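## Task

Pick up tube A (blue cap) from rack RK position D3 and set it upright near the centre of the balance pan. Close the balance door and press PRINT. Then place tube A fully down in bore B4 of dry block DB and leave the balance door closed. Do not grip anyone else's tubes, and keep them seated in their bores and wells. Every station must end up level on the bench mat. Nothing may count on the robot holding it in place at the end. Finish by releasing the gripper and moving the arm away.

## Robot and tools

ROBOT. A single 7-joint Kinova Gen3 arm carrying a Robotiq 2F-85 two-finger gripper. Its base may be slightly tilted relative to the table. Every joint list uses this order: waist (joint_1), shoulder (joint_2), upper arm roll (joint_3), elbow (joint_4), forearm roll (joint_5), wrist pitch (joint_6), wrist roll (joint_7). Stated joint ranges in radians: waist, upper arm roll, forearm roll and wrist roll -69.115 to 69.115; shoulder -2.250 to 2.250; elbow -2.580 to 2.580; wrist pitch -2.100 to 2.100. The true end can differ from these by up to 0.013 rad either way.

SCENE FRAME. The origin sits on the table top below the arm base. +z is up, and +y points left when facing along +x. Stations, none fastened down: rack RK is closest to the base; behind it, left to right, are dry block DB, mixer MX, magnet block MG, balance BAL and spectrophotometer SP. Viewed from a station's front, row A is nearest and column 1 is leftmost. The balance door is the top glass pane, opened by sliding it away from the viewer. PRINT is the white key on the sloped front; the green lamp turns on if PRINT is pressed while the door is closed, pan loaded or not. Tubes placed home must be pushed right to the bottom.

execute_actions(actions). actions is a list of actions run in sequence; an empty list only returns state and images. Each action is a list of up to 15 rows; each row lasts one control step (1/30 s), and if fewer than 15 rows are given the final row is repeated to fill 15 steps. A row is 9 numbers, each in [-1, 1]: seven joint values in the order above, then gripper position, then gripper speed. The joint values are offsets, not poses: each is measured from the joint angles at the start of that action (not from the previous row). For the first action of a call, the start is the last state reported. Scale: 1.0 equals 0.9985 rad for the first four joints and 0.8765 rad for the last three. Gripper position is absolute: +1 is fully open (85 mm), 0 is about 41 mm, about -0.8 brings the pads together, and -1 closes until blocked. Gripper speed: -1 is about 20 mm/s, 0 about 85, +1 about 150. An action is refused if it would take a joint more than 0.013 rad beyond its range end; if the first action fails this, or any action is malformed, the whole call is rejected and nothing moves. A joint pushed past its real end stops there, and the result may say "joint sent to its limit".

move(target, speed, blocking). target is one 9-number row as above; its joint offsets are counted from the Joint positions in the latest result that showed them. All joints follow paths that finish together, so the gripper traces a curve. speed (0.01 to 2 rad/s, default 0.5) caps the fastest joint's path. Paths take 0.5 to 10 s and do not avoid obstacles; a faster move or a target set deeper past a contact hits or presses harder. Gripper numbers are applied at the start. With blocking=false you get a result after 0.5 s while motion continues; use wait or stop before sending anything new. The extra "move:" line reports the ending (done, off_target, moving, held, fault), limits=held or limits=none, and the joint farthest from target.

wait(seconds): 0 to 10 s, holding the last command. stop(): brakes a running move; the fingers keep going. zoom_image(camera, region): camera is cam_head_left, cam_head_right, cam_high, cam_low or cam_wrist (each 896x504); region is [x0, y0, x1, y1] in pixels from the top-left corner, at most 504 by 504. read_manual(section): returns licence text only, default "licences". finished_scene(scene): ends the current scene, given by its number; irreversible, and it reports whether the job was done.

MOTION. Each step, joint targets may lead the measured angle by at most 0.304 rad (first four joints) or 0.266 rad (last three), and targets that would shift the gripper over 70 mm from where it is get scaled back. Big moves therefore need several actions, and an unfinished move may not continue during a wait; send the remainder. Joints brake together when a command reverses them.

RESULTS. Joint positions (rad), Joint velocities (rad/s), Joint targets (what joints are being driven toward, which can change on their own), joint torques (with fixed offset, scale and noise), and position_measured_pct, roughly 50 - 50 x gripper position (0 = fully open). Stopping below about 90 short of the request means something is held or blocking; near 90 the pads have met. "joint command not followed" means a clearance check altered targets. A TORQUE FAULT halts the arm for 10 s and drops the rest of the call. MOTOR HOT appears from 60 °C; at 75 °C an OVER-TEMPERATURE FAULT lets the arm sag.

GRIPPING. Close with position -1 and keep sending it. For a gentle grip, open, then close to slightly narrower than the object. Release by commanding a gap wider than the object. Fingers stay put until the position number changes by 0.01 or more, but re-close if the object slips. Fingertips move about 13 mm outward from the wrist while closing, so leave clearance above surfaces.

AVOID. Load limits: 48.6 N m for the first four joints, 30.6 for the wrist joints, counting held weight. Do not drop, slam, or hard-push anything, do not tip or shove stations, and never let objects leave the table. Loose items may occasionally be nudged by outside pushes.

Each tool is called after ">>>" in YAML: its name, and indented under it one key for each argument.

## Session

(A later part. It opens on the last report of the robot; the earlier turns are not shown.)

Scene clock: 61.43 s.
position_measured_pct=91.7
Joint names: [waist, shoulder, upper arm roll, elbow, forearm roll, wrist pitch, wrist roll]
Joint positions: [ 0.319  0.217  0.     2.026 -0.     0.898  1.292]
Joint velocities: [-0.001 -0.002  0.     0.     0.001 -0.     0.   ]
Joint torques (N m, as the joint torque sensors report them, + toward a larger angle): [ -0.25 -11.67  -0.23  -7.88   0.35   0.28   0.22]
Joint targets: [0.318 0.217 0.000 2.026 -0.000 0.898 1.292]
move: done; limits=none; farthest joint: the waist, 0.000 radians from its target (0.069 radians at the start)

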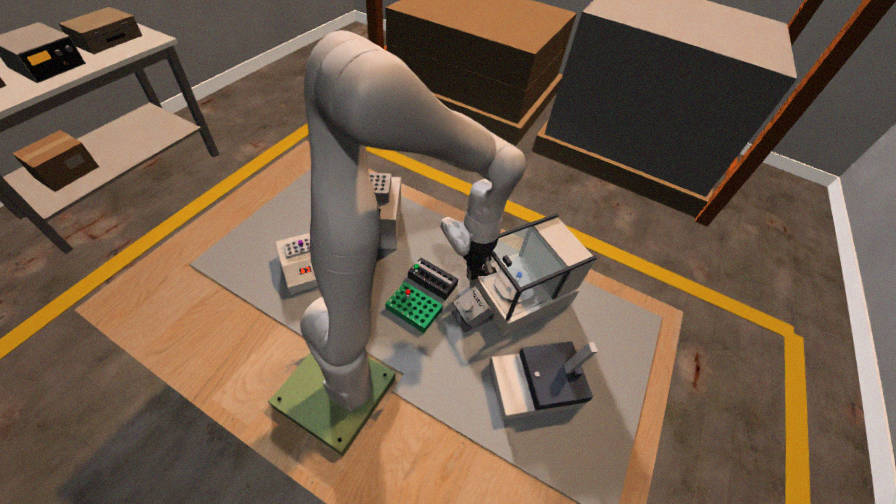

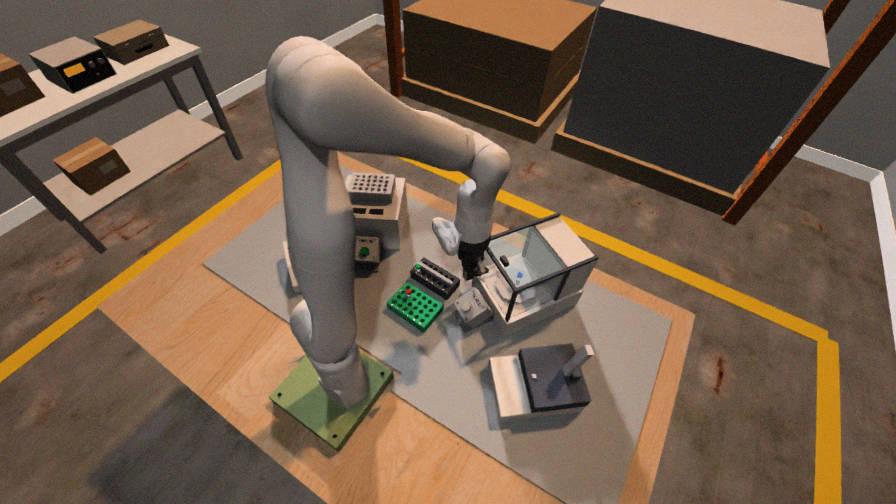

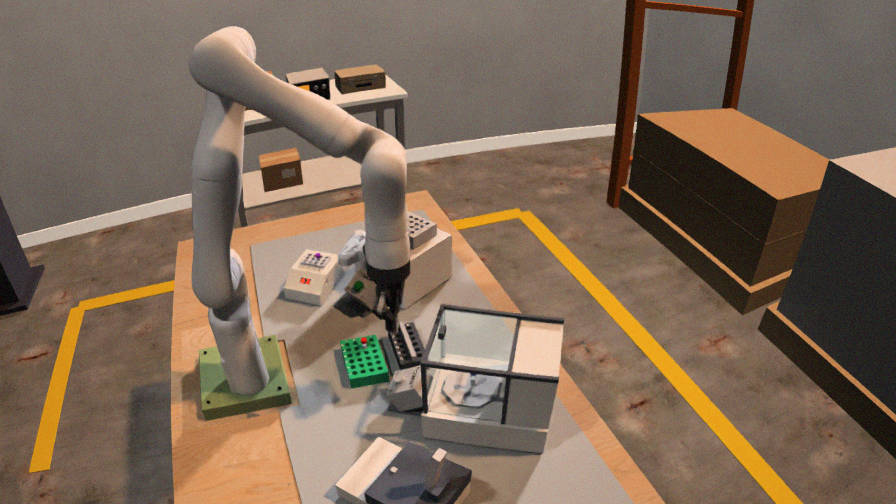

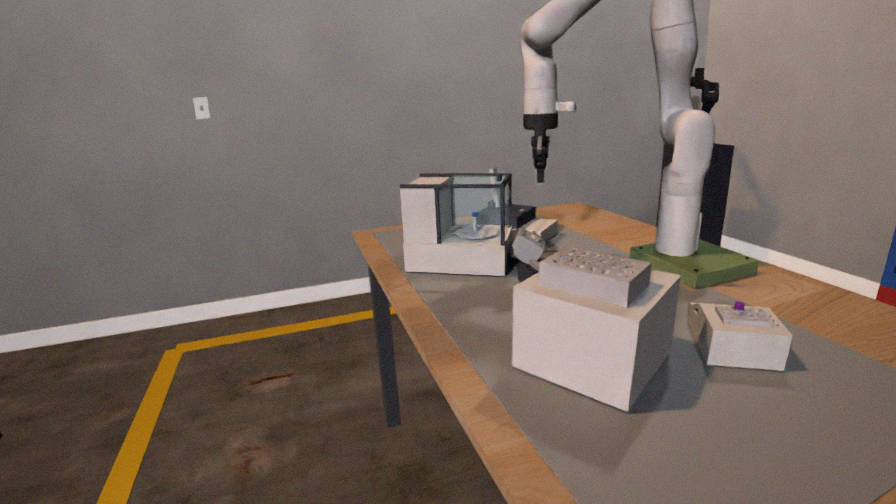

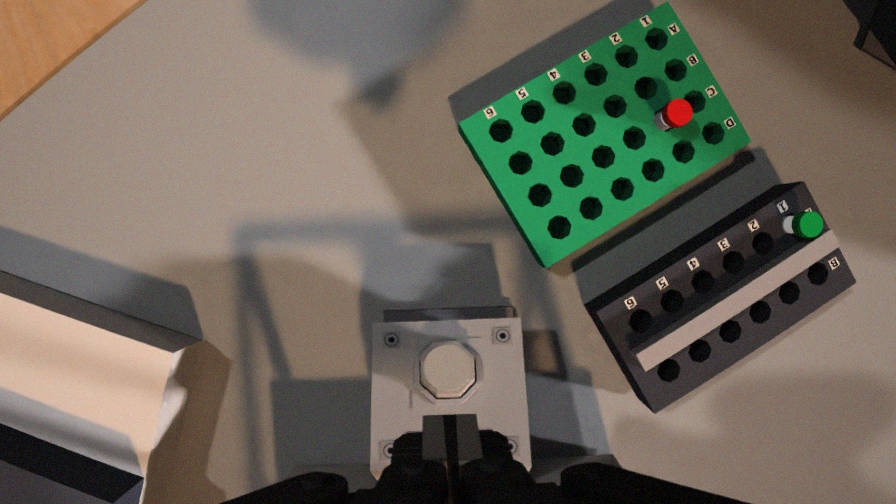

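>>> move:
  target: [-0.0042,0.2209,0,0.1652,0,-0.4392,-0.0039,-1,0]
  speed: 0.6

Scene clock: 63.47 s.
position_measured_pct=91.7
Joint names: [waist, shoulder, upper arm roll, elbow, forearm roll, wrist pitch, wrist roll]
Joint positions: [ 0.314  0.437  0.     2.191 -0.     0.513  1.289]
Joint velocities: [-0.001  0.003  0.001 -0.     0.001 -0.    -0.   ]
Joint torques (N m, as the joint torque sensors report them, + toward a larger angle): [ -0.29 -12.76  -0.18  -5.59   0.29   0.28   0.39]
Joint targets: [0.314 0.438 0.000 2.191 -0.000 0.513 1.289]
move: done; limits=none; farthest joint: the waist, 0.000 radians from its target (0.004 radians at the start)

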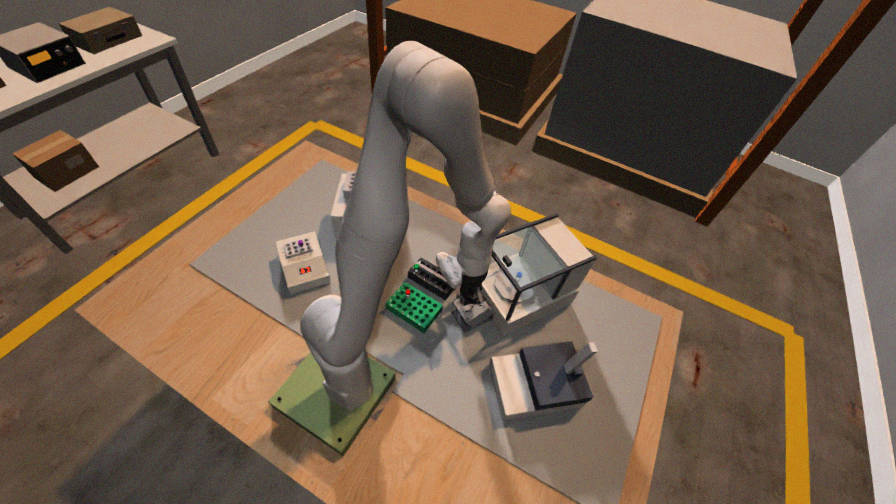

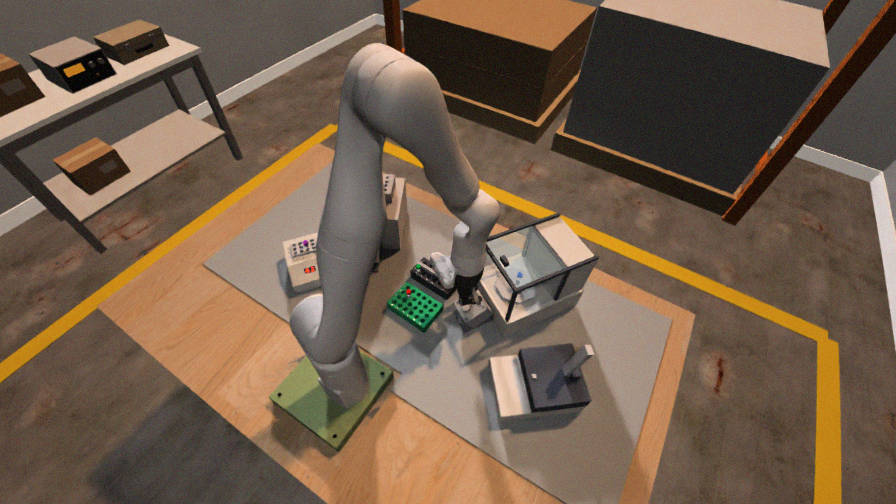

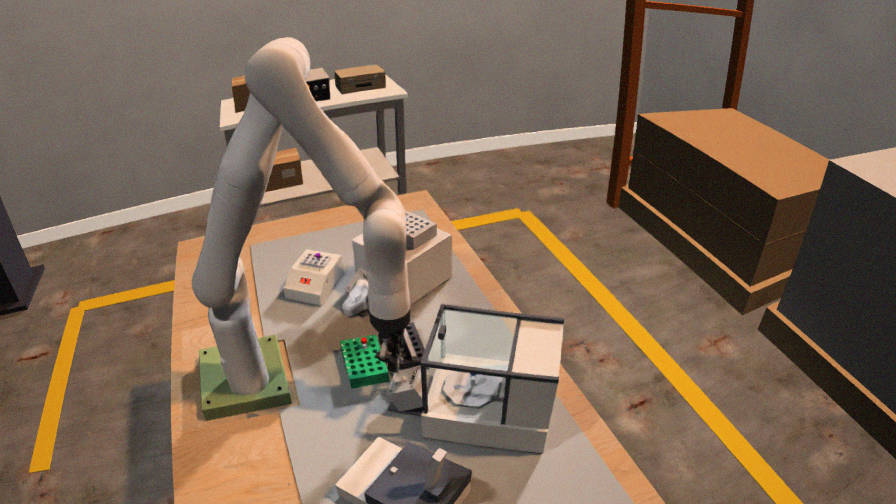

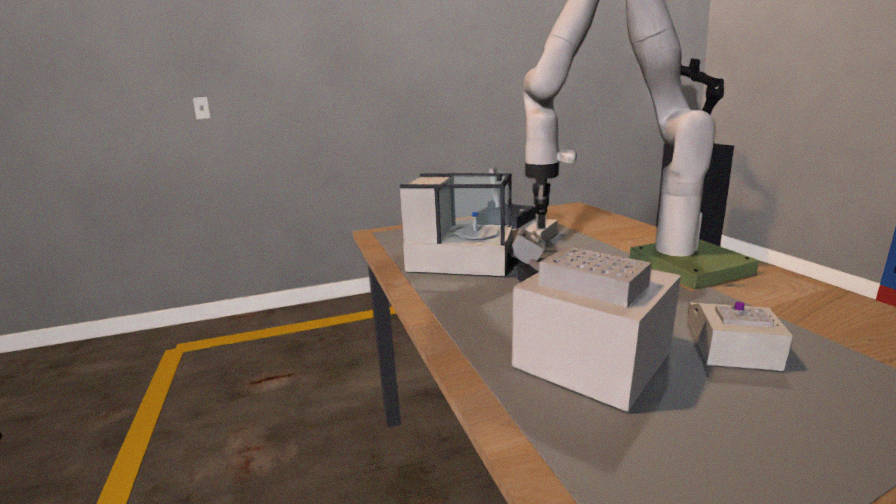

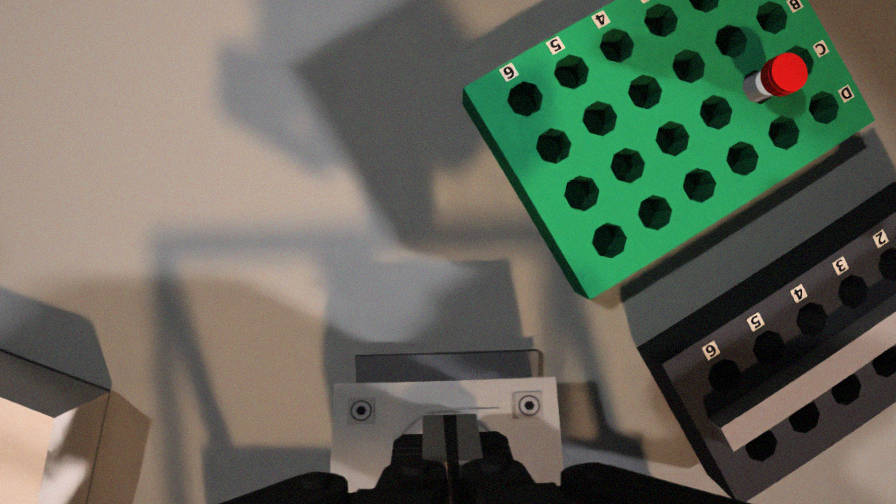

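>>> zoom_image:
  camera: "cam_low"
  region: [490, 170, 590, 270]

Region (490, 170, 590, 270) of cam_low's 896x504 image, scaled by 5.040, with more detail than that image has.

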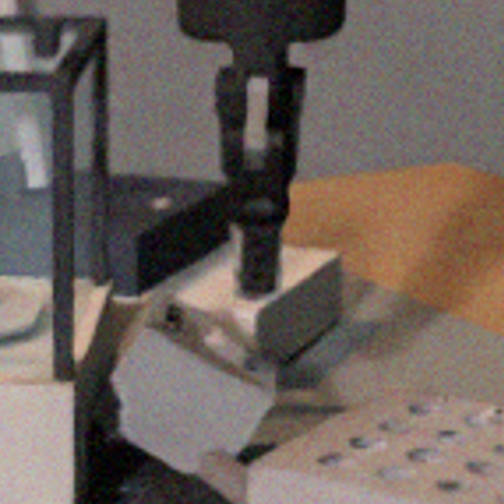

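>>> move:
  target: [0,0.0366,0,0.0132,0,-0.0557,0,-1,0]
  speed: 0.08

Scene clock: 64.83 s.
position_measured_pct=91.7
Joint names: [waist, shoulder, upper arm roll, elbow, forearm roll, wrist pitch, wrist roll]
Joint positions: [ 0.314  0.474  0.     2.205 -0.     0.465  1.289]
Joint velocities: [ 0.001  0.002  0.     0.    -0.     0.001 -0.   ]
Joint torques (N m, as the joint torque sensors report them, + toward a larger angle): [ -0.05 -13.63   0.2   -4.46   0.55   0.38   0.44]
Joint targets: [0.314 0.474 0.000 2.205 -0.000 0.465 1.289]
move: done; limits=none; farthest joint: the waist, 0.000 radians from its target (0.000 radians at the start)

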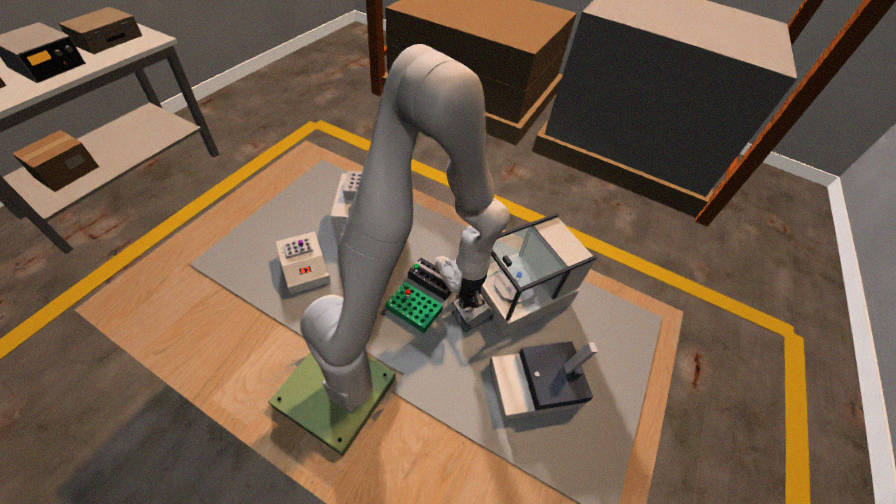

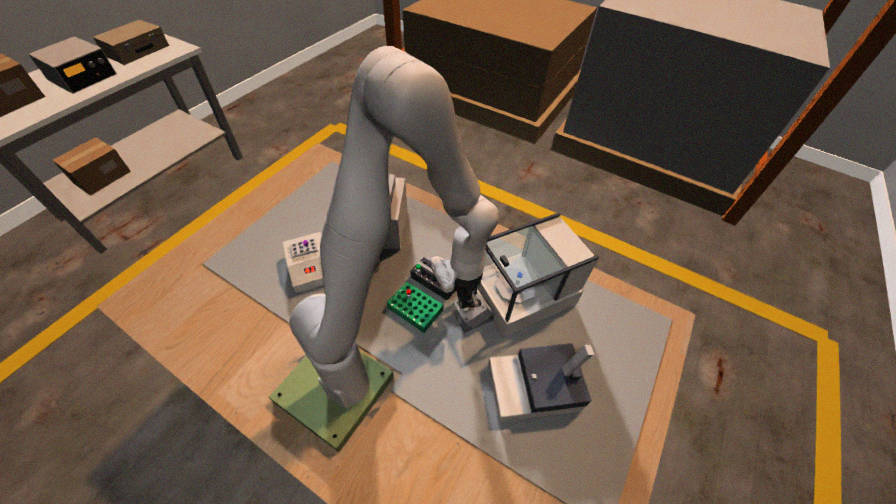

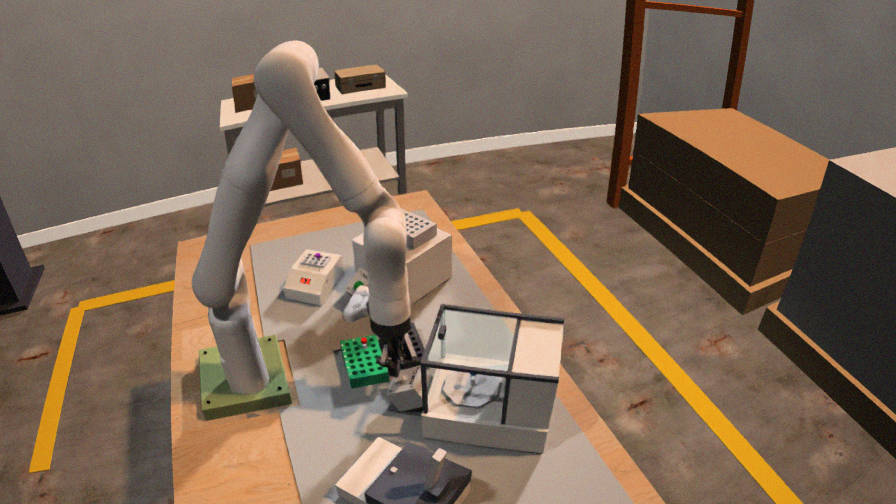

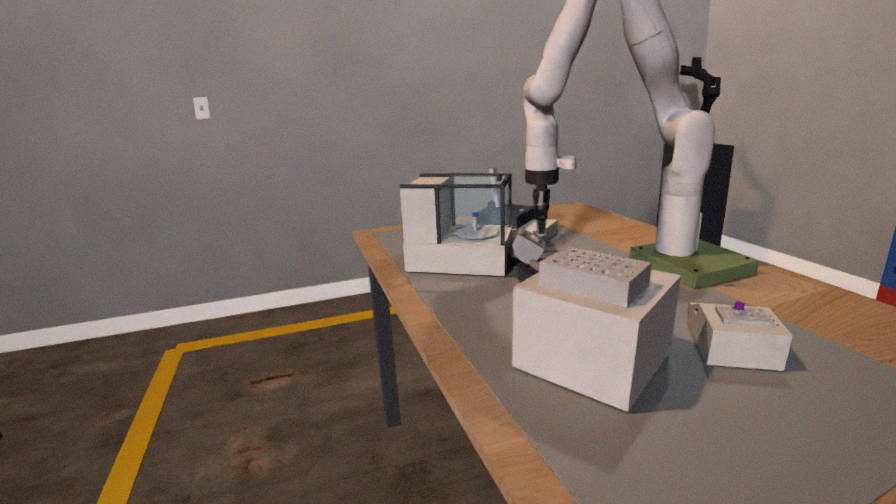

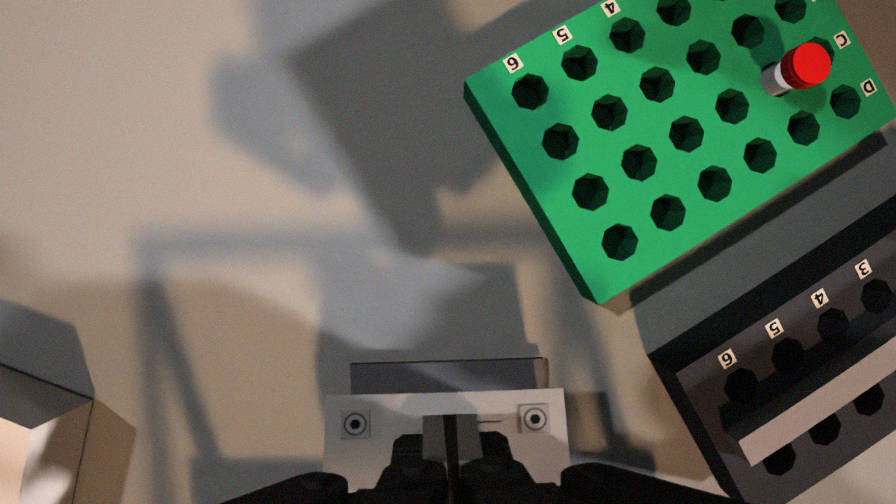

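>>> zoom_image:
  camera: "cam_high"
  region: [360, 300, 480, 420]

>>> zoom_image:
  camera: "cam_low"
  region: [500, 200, 570, 270]

Region (360, 300, 480, 420) of cam_high's 896x504 image, scaled by 4.200, with more detail than that image has.

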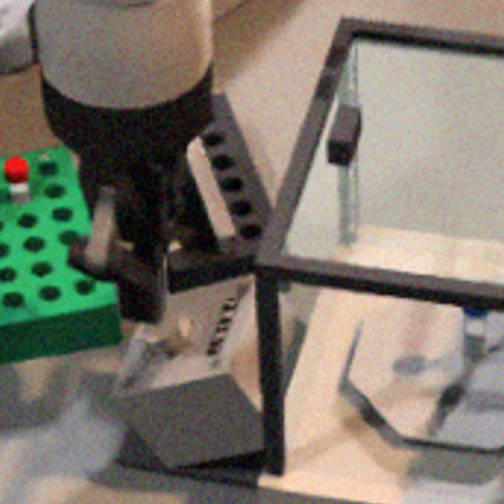

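Region (500, 200, 570, 270) of cam_low's 896x504 image, scaled by 7.200, with more detail than that image has.

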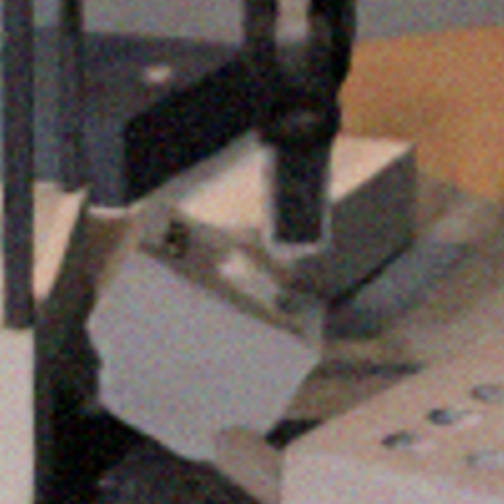

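>>> move:
  target: [0.003,0.0158,0,-0.009,0,-0.0078,0.003,-1,0]
  speed: 0.04

Scene clock: 66.17 s.
position_measured_pct=91.7
Joint names: [waist, shoulder, upper arm roll, elbow, forearm roll, wrist pitch, wrist roll]
Joint positions: [ 0.317  0.489  0.     2.196 -0.     0.458  1.291]
Joint velocities: [ 0.001  0.004 -0.    -0.001 -0.001 -0.001  0.   ]
Joint torques (N m, as the joint torque sensors report them, + toward a larger angle): [ -0.23 -13.04  -0.3   -5.04   0.04   0.4    0.66]
Joint targets: [0.317 0.489 0.000 2.196 -0.000 0.458 1.291]
move: done; limits=none; farthest joint: the waist, 0.000 radians from its target (0.003 radians at the start)

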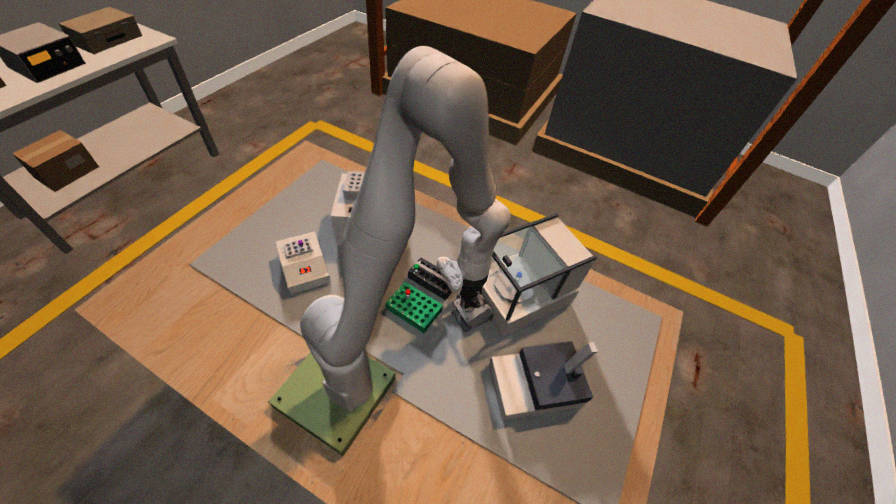

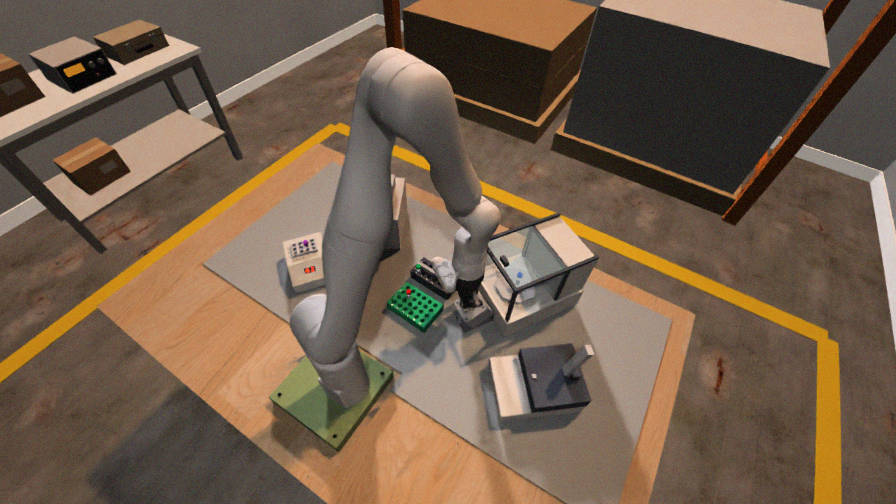

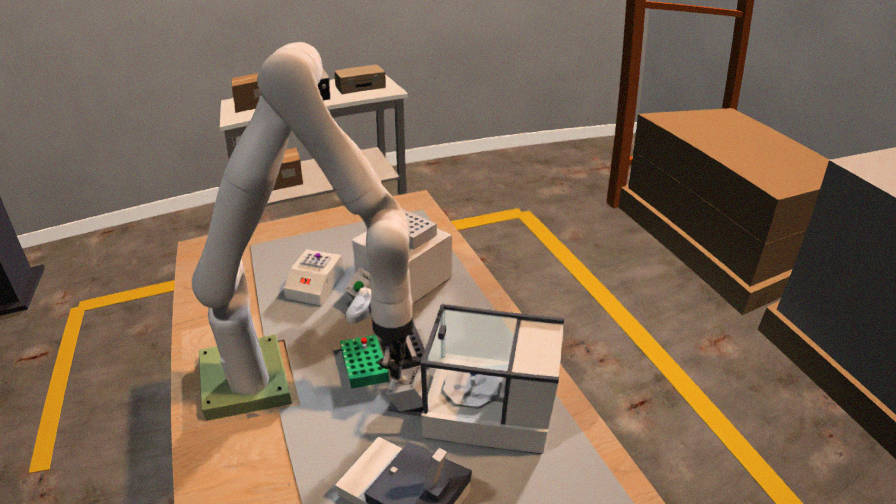

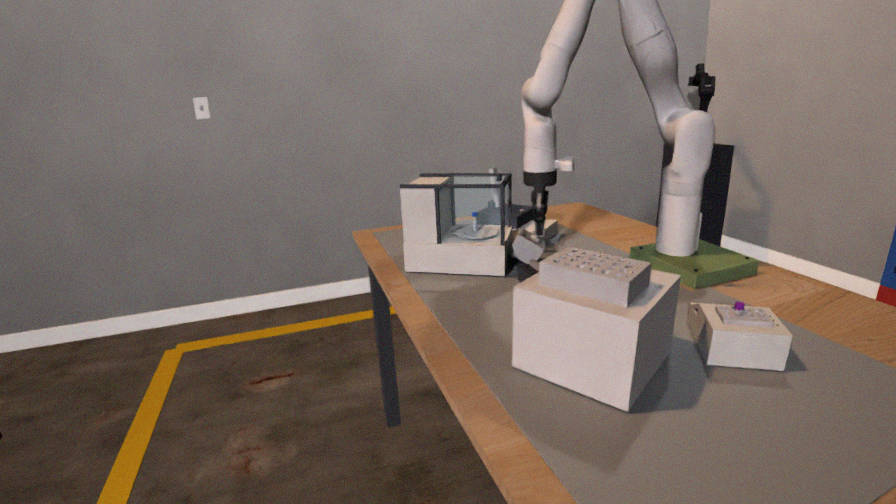

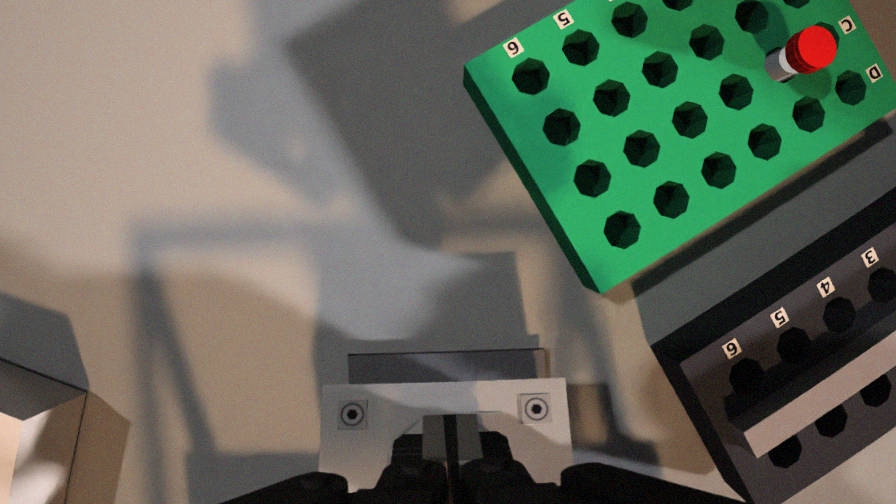

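>>> move:
  target: [0,0.0105,0,0.0033,0,-0.0157,0,-1,0]
  speed: 0.04

Scene clock: 67.13 s.
position_measured_pct=91.7
Joint names: [waist, shoulder, upper arm roll, elbow, forearm roll, wrist pitch, wrist roll]
Joint positions: [ 0.317  0.497  0.     2.199 -0.     0.445  1.291]
Joint velocities: [-0.001  0.002  0.     0.     0.     0.001  0.   ]
Joint torques (N m, as the joint torque sensors report them, + toward a larger angle): [ -0.48 -11.7    0.02  -4.76   0.22  -0.13   0.57]
Joint targets: [0.317 0.500 0.000 2.199 -0.000 0.444 1.291]
move: done; limits=none; farthest joint: the shoulder, 0.002 radians from its target (0.010 radians at the start)

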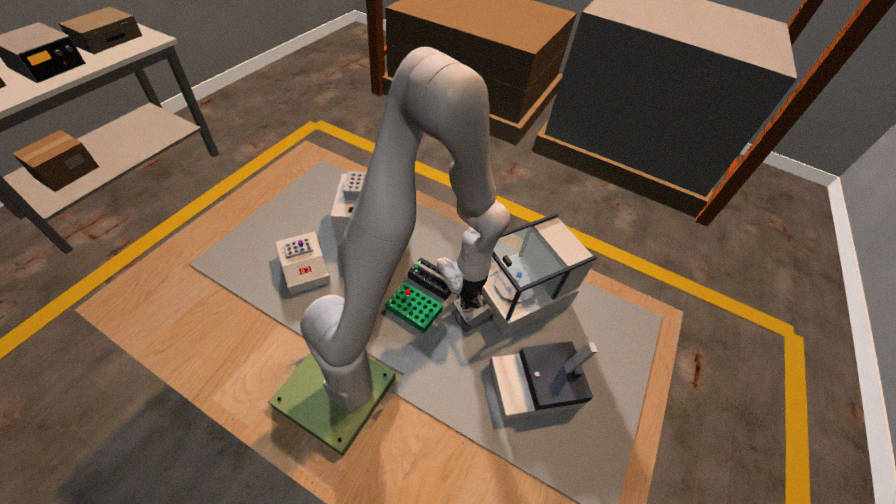

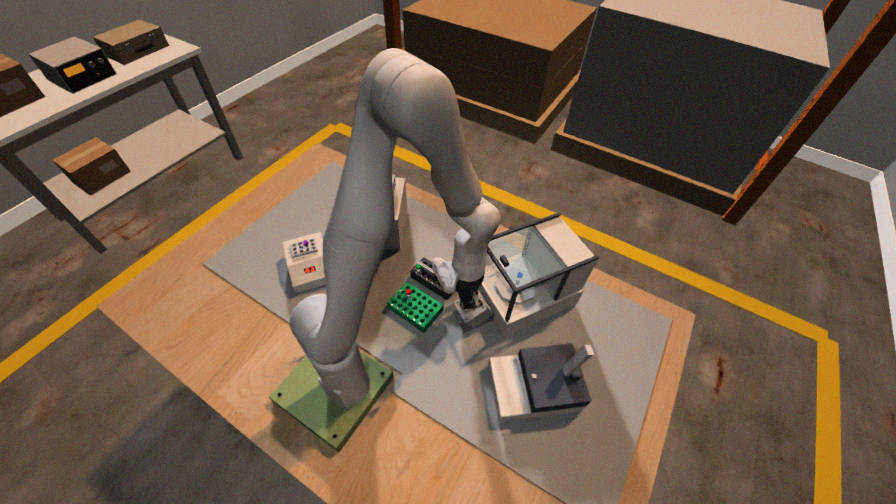

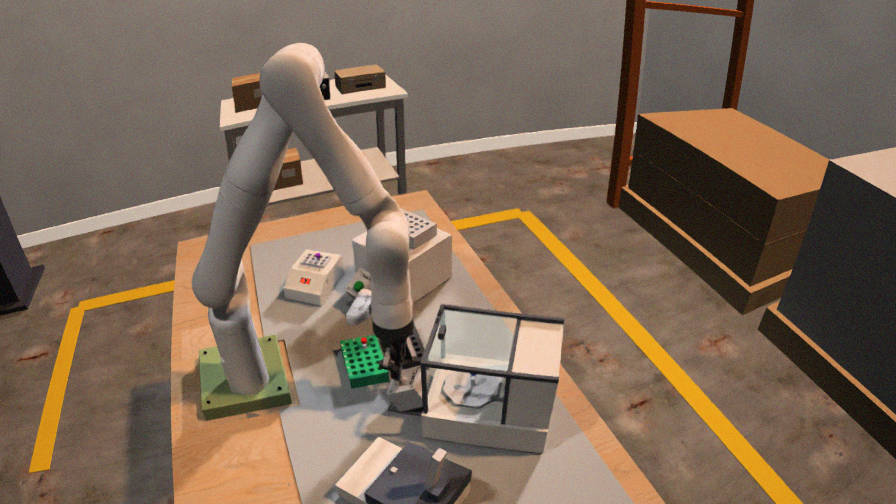

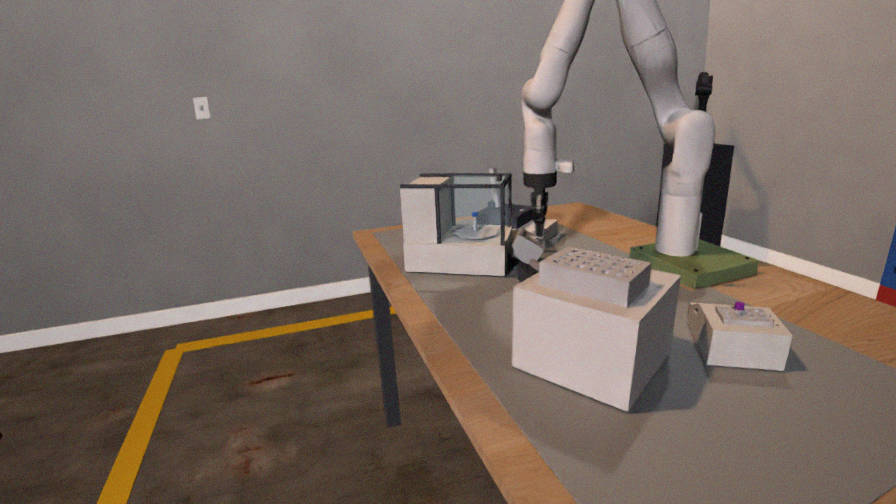

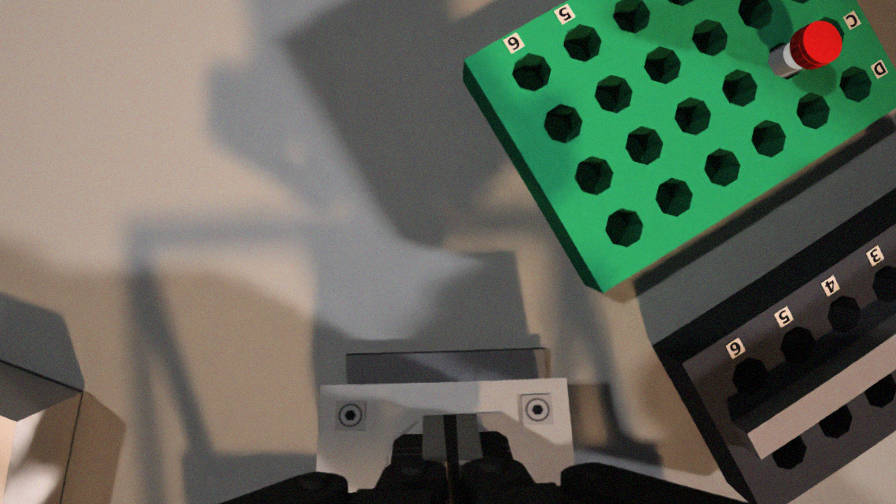

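>>> move:
  target: [0,0.011,0,0.0025,0,-0.0131,0,-1,0]
  speed: 0.04

Scene clock: 68.07 s.
position_measured_pct=91.7
Joint names: [waist, shoulder, upper arm roll, elbow, forearm roll, wrist pitch, wrist roll]
Joint positions: [ 0.317  0.505  0.001  2.201 -0.     0.434  1.291]
Joint velocities: [ 0.001  0.    -0.    -0.     0.001 -0.    -0.   ]
Joint torques (N m, as the joint torque sensors report them, + toward a larger angle): [  0.18 -10.57  -0.46  -4.39   0.22  -0.03   0.6 ]
Joint targets: [0.317 0.508 0.000 2.201 -0.000 0.433 1.291]
move: done; limits=none; farthest joint: the shoulder, 0.003 radians from its target (0.011 radians at the start)

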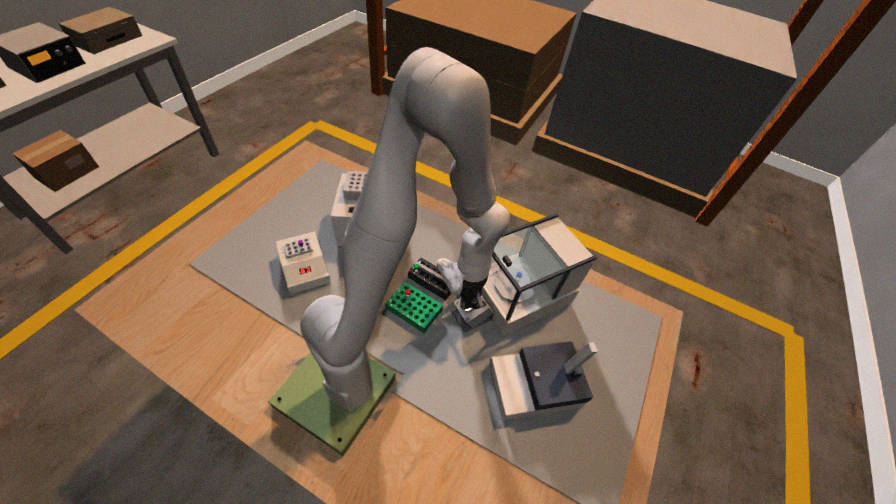

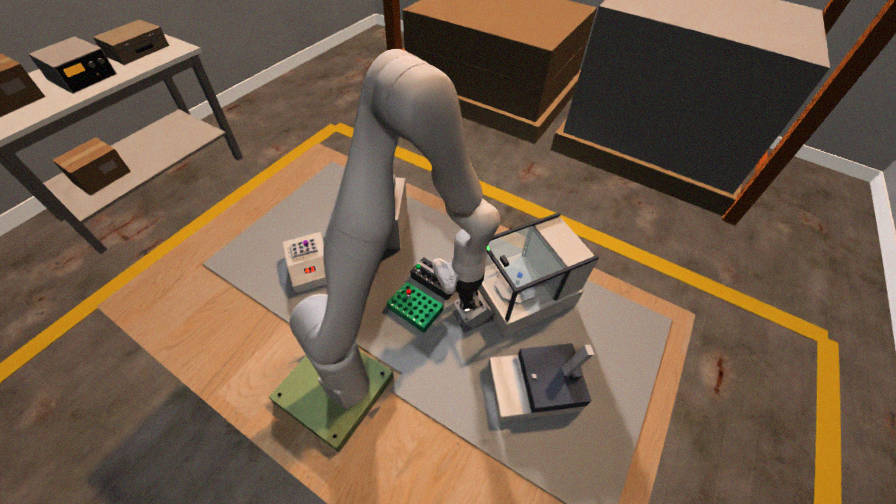

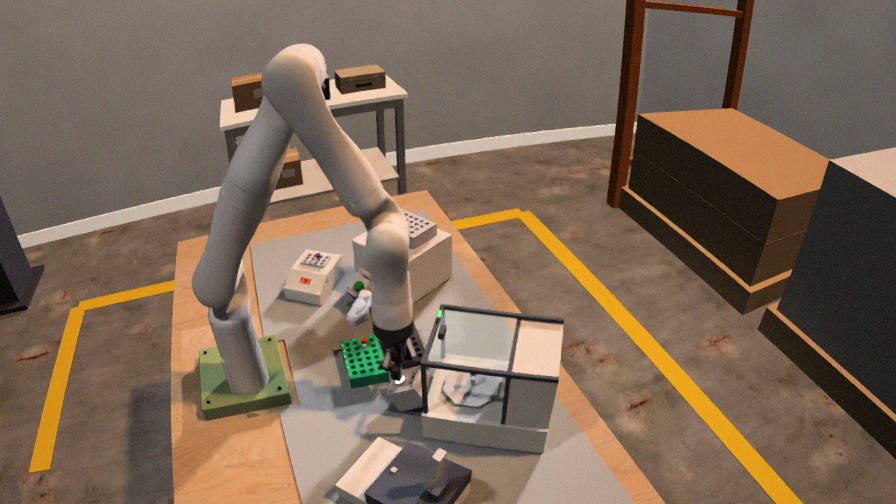

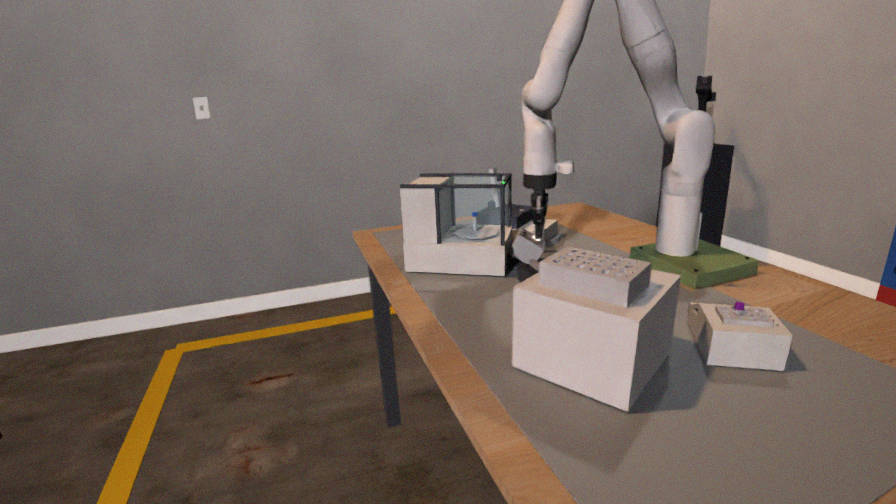

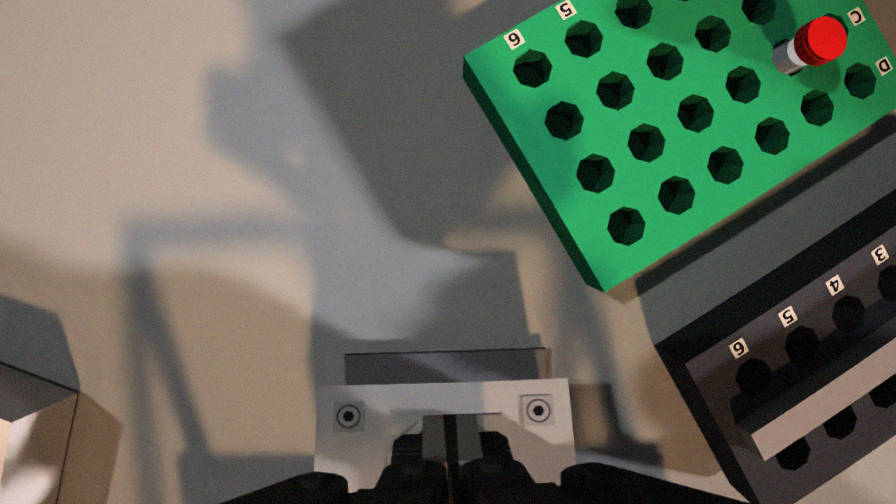

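>>> move:
  target: [0.0298,-0.2332,-0.001,-0.3161,0,0.6276,0.0338,-1,0]
  speed: 0.8

Scene clock: 70.50 s.
position_measured_pct=91.7
Joint names: [waist, shoulder, upper arm roll, elbow, forearm roll, wrist pitch, wrist roll]
Joint positions: [ 0.347  0.272 -0.     1.885 -0.     0.984  1.321]
Joint velocities: [-0.001 -0.    -0.     0.     0.001  0.     0.   ]
Joint torques (N m, as the joint torque sensors report them, + toward a larger angle): [  0.3  -12.26  -0.3   -8.47   0.05   0.36   0.46]
Joint targets: [0.347 0.272 -0.000 1.885 -0.000 0.984 1.321]
move: done; limits=none; farthest joint: the waist, 0.000 radians from its target (0.029 radians at the start)

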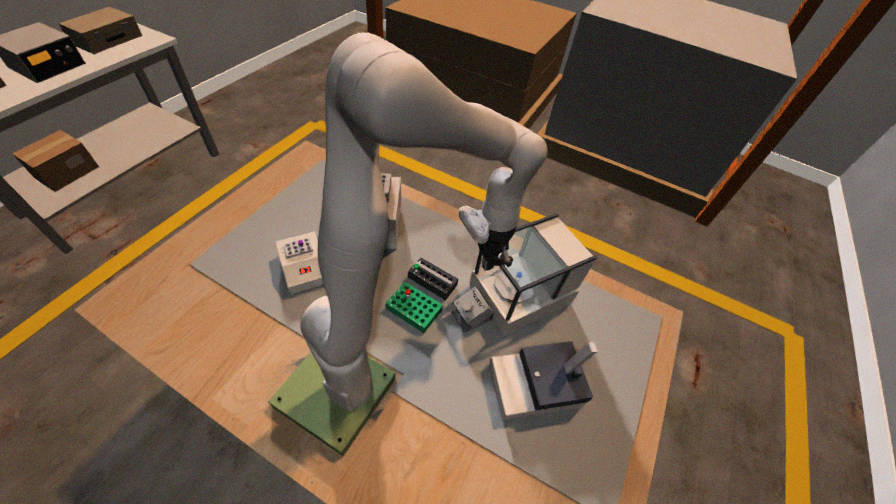

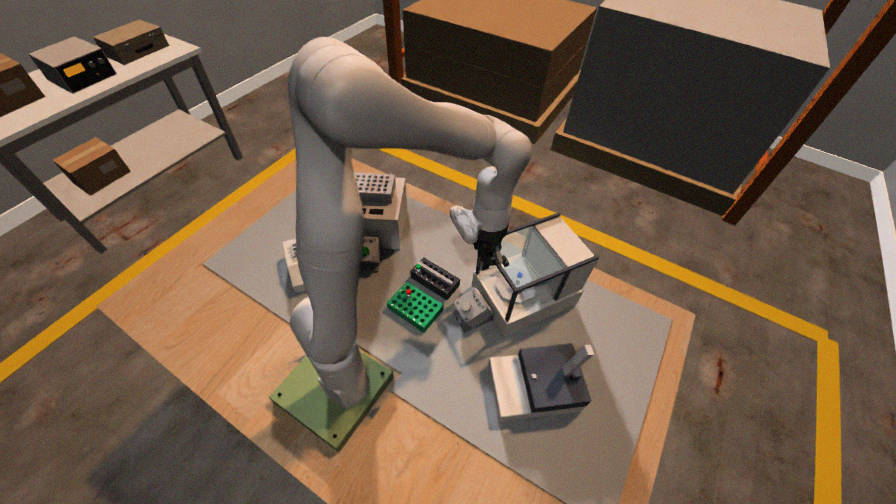

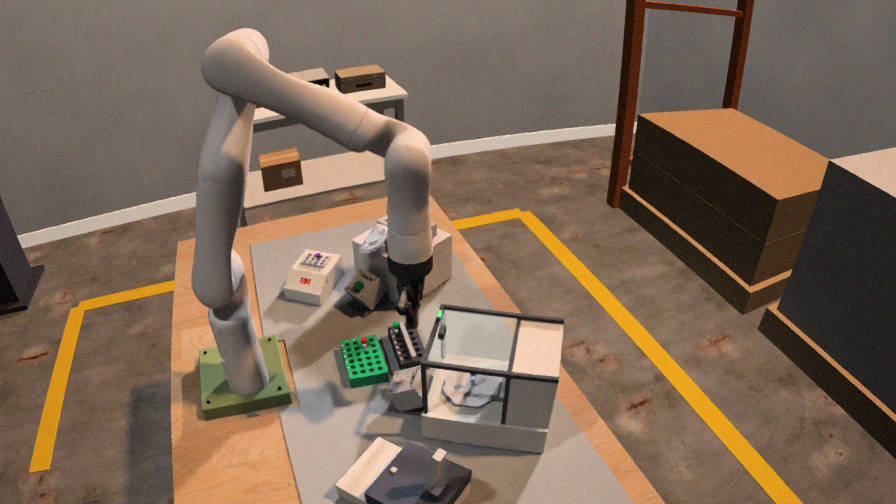

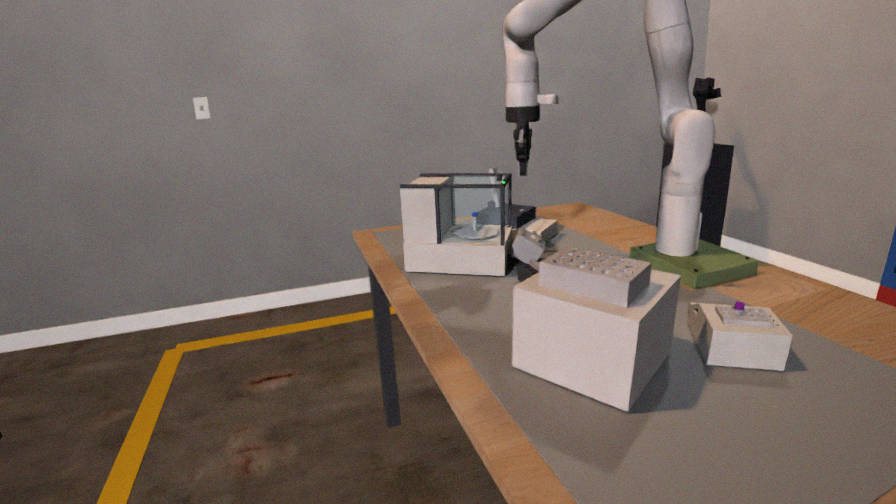

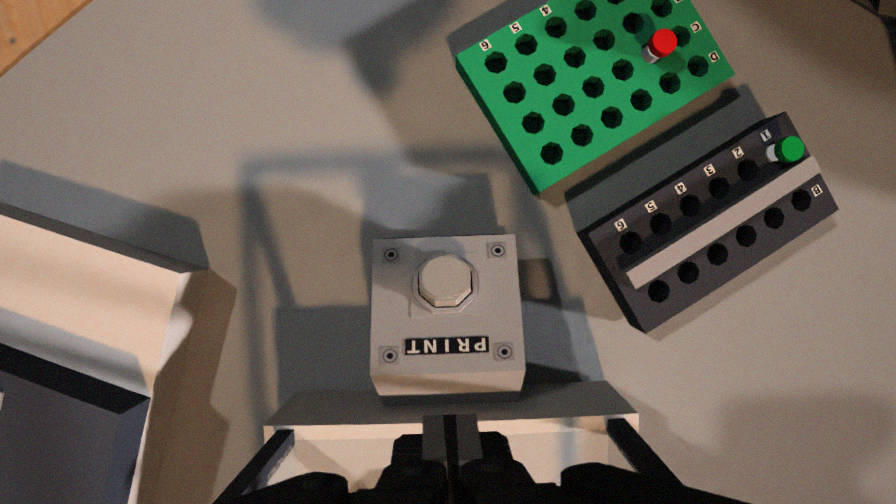

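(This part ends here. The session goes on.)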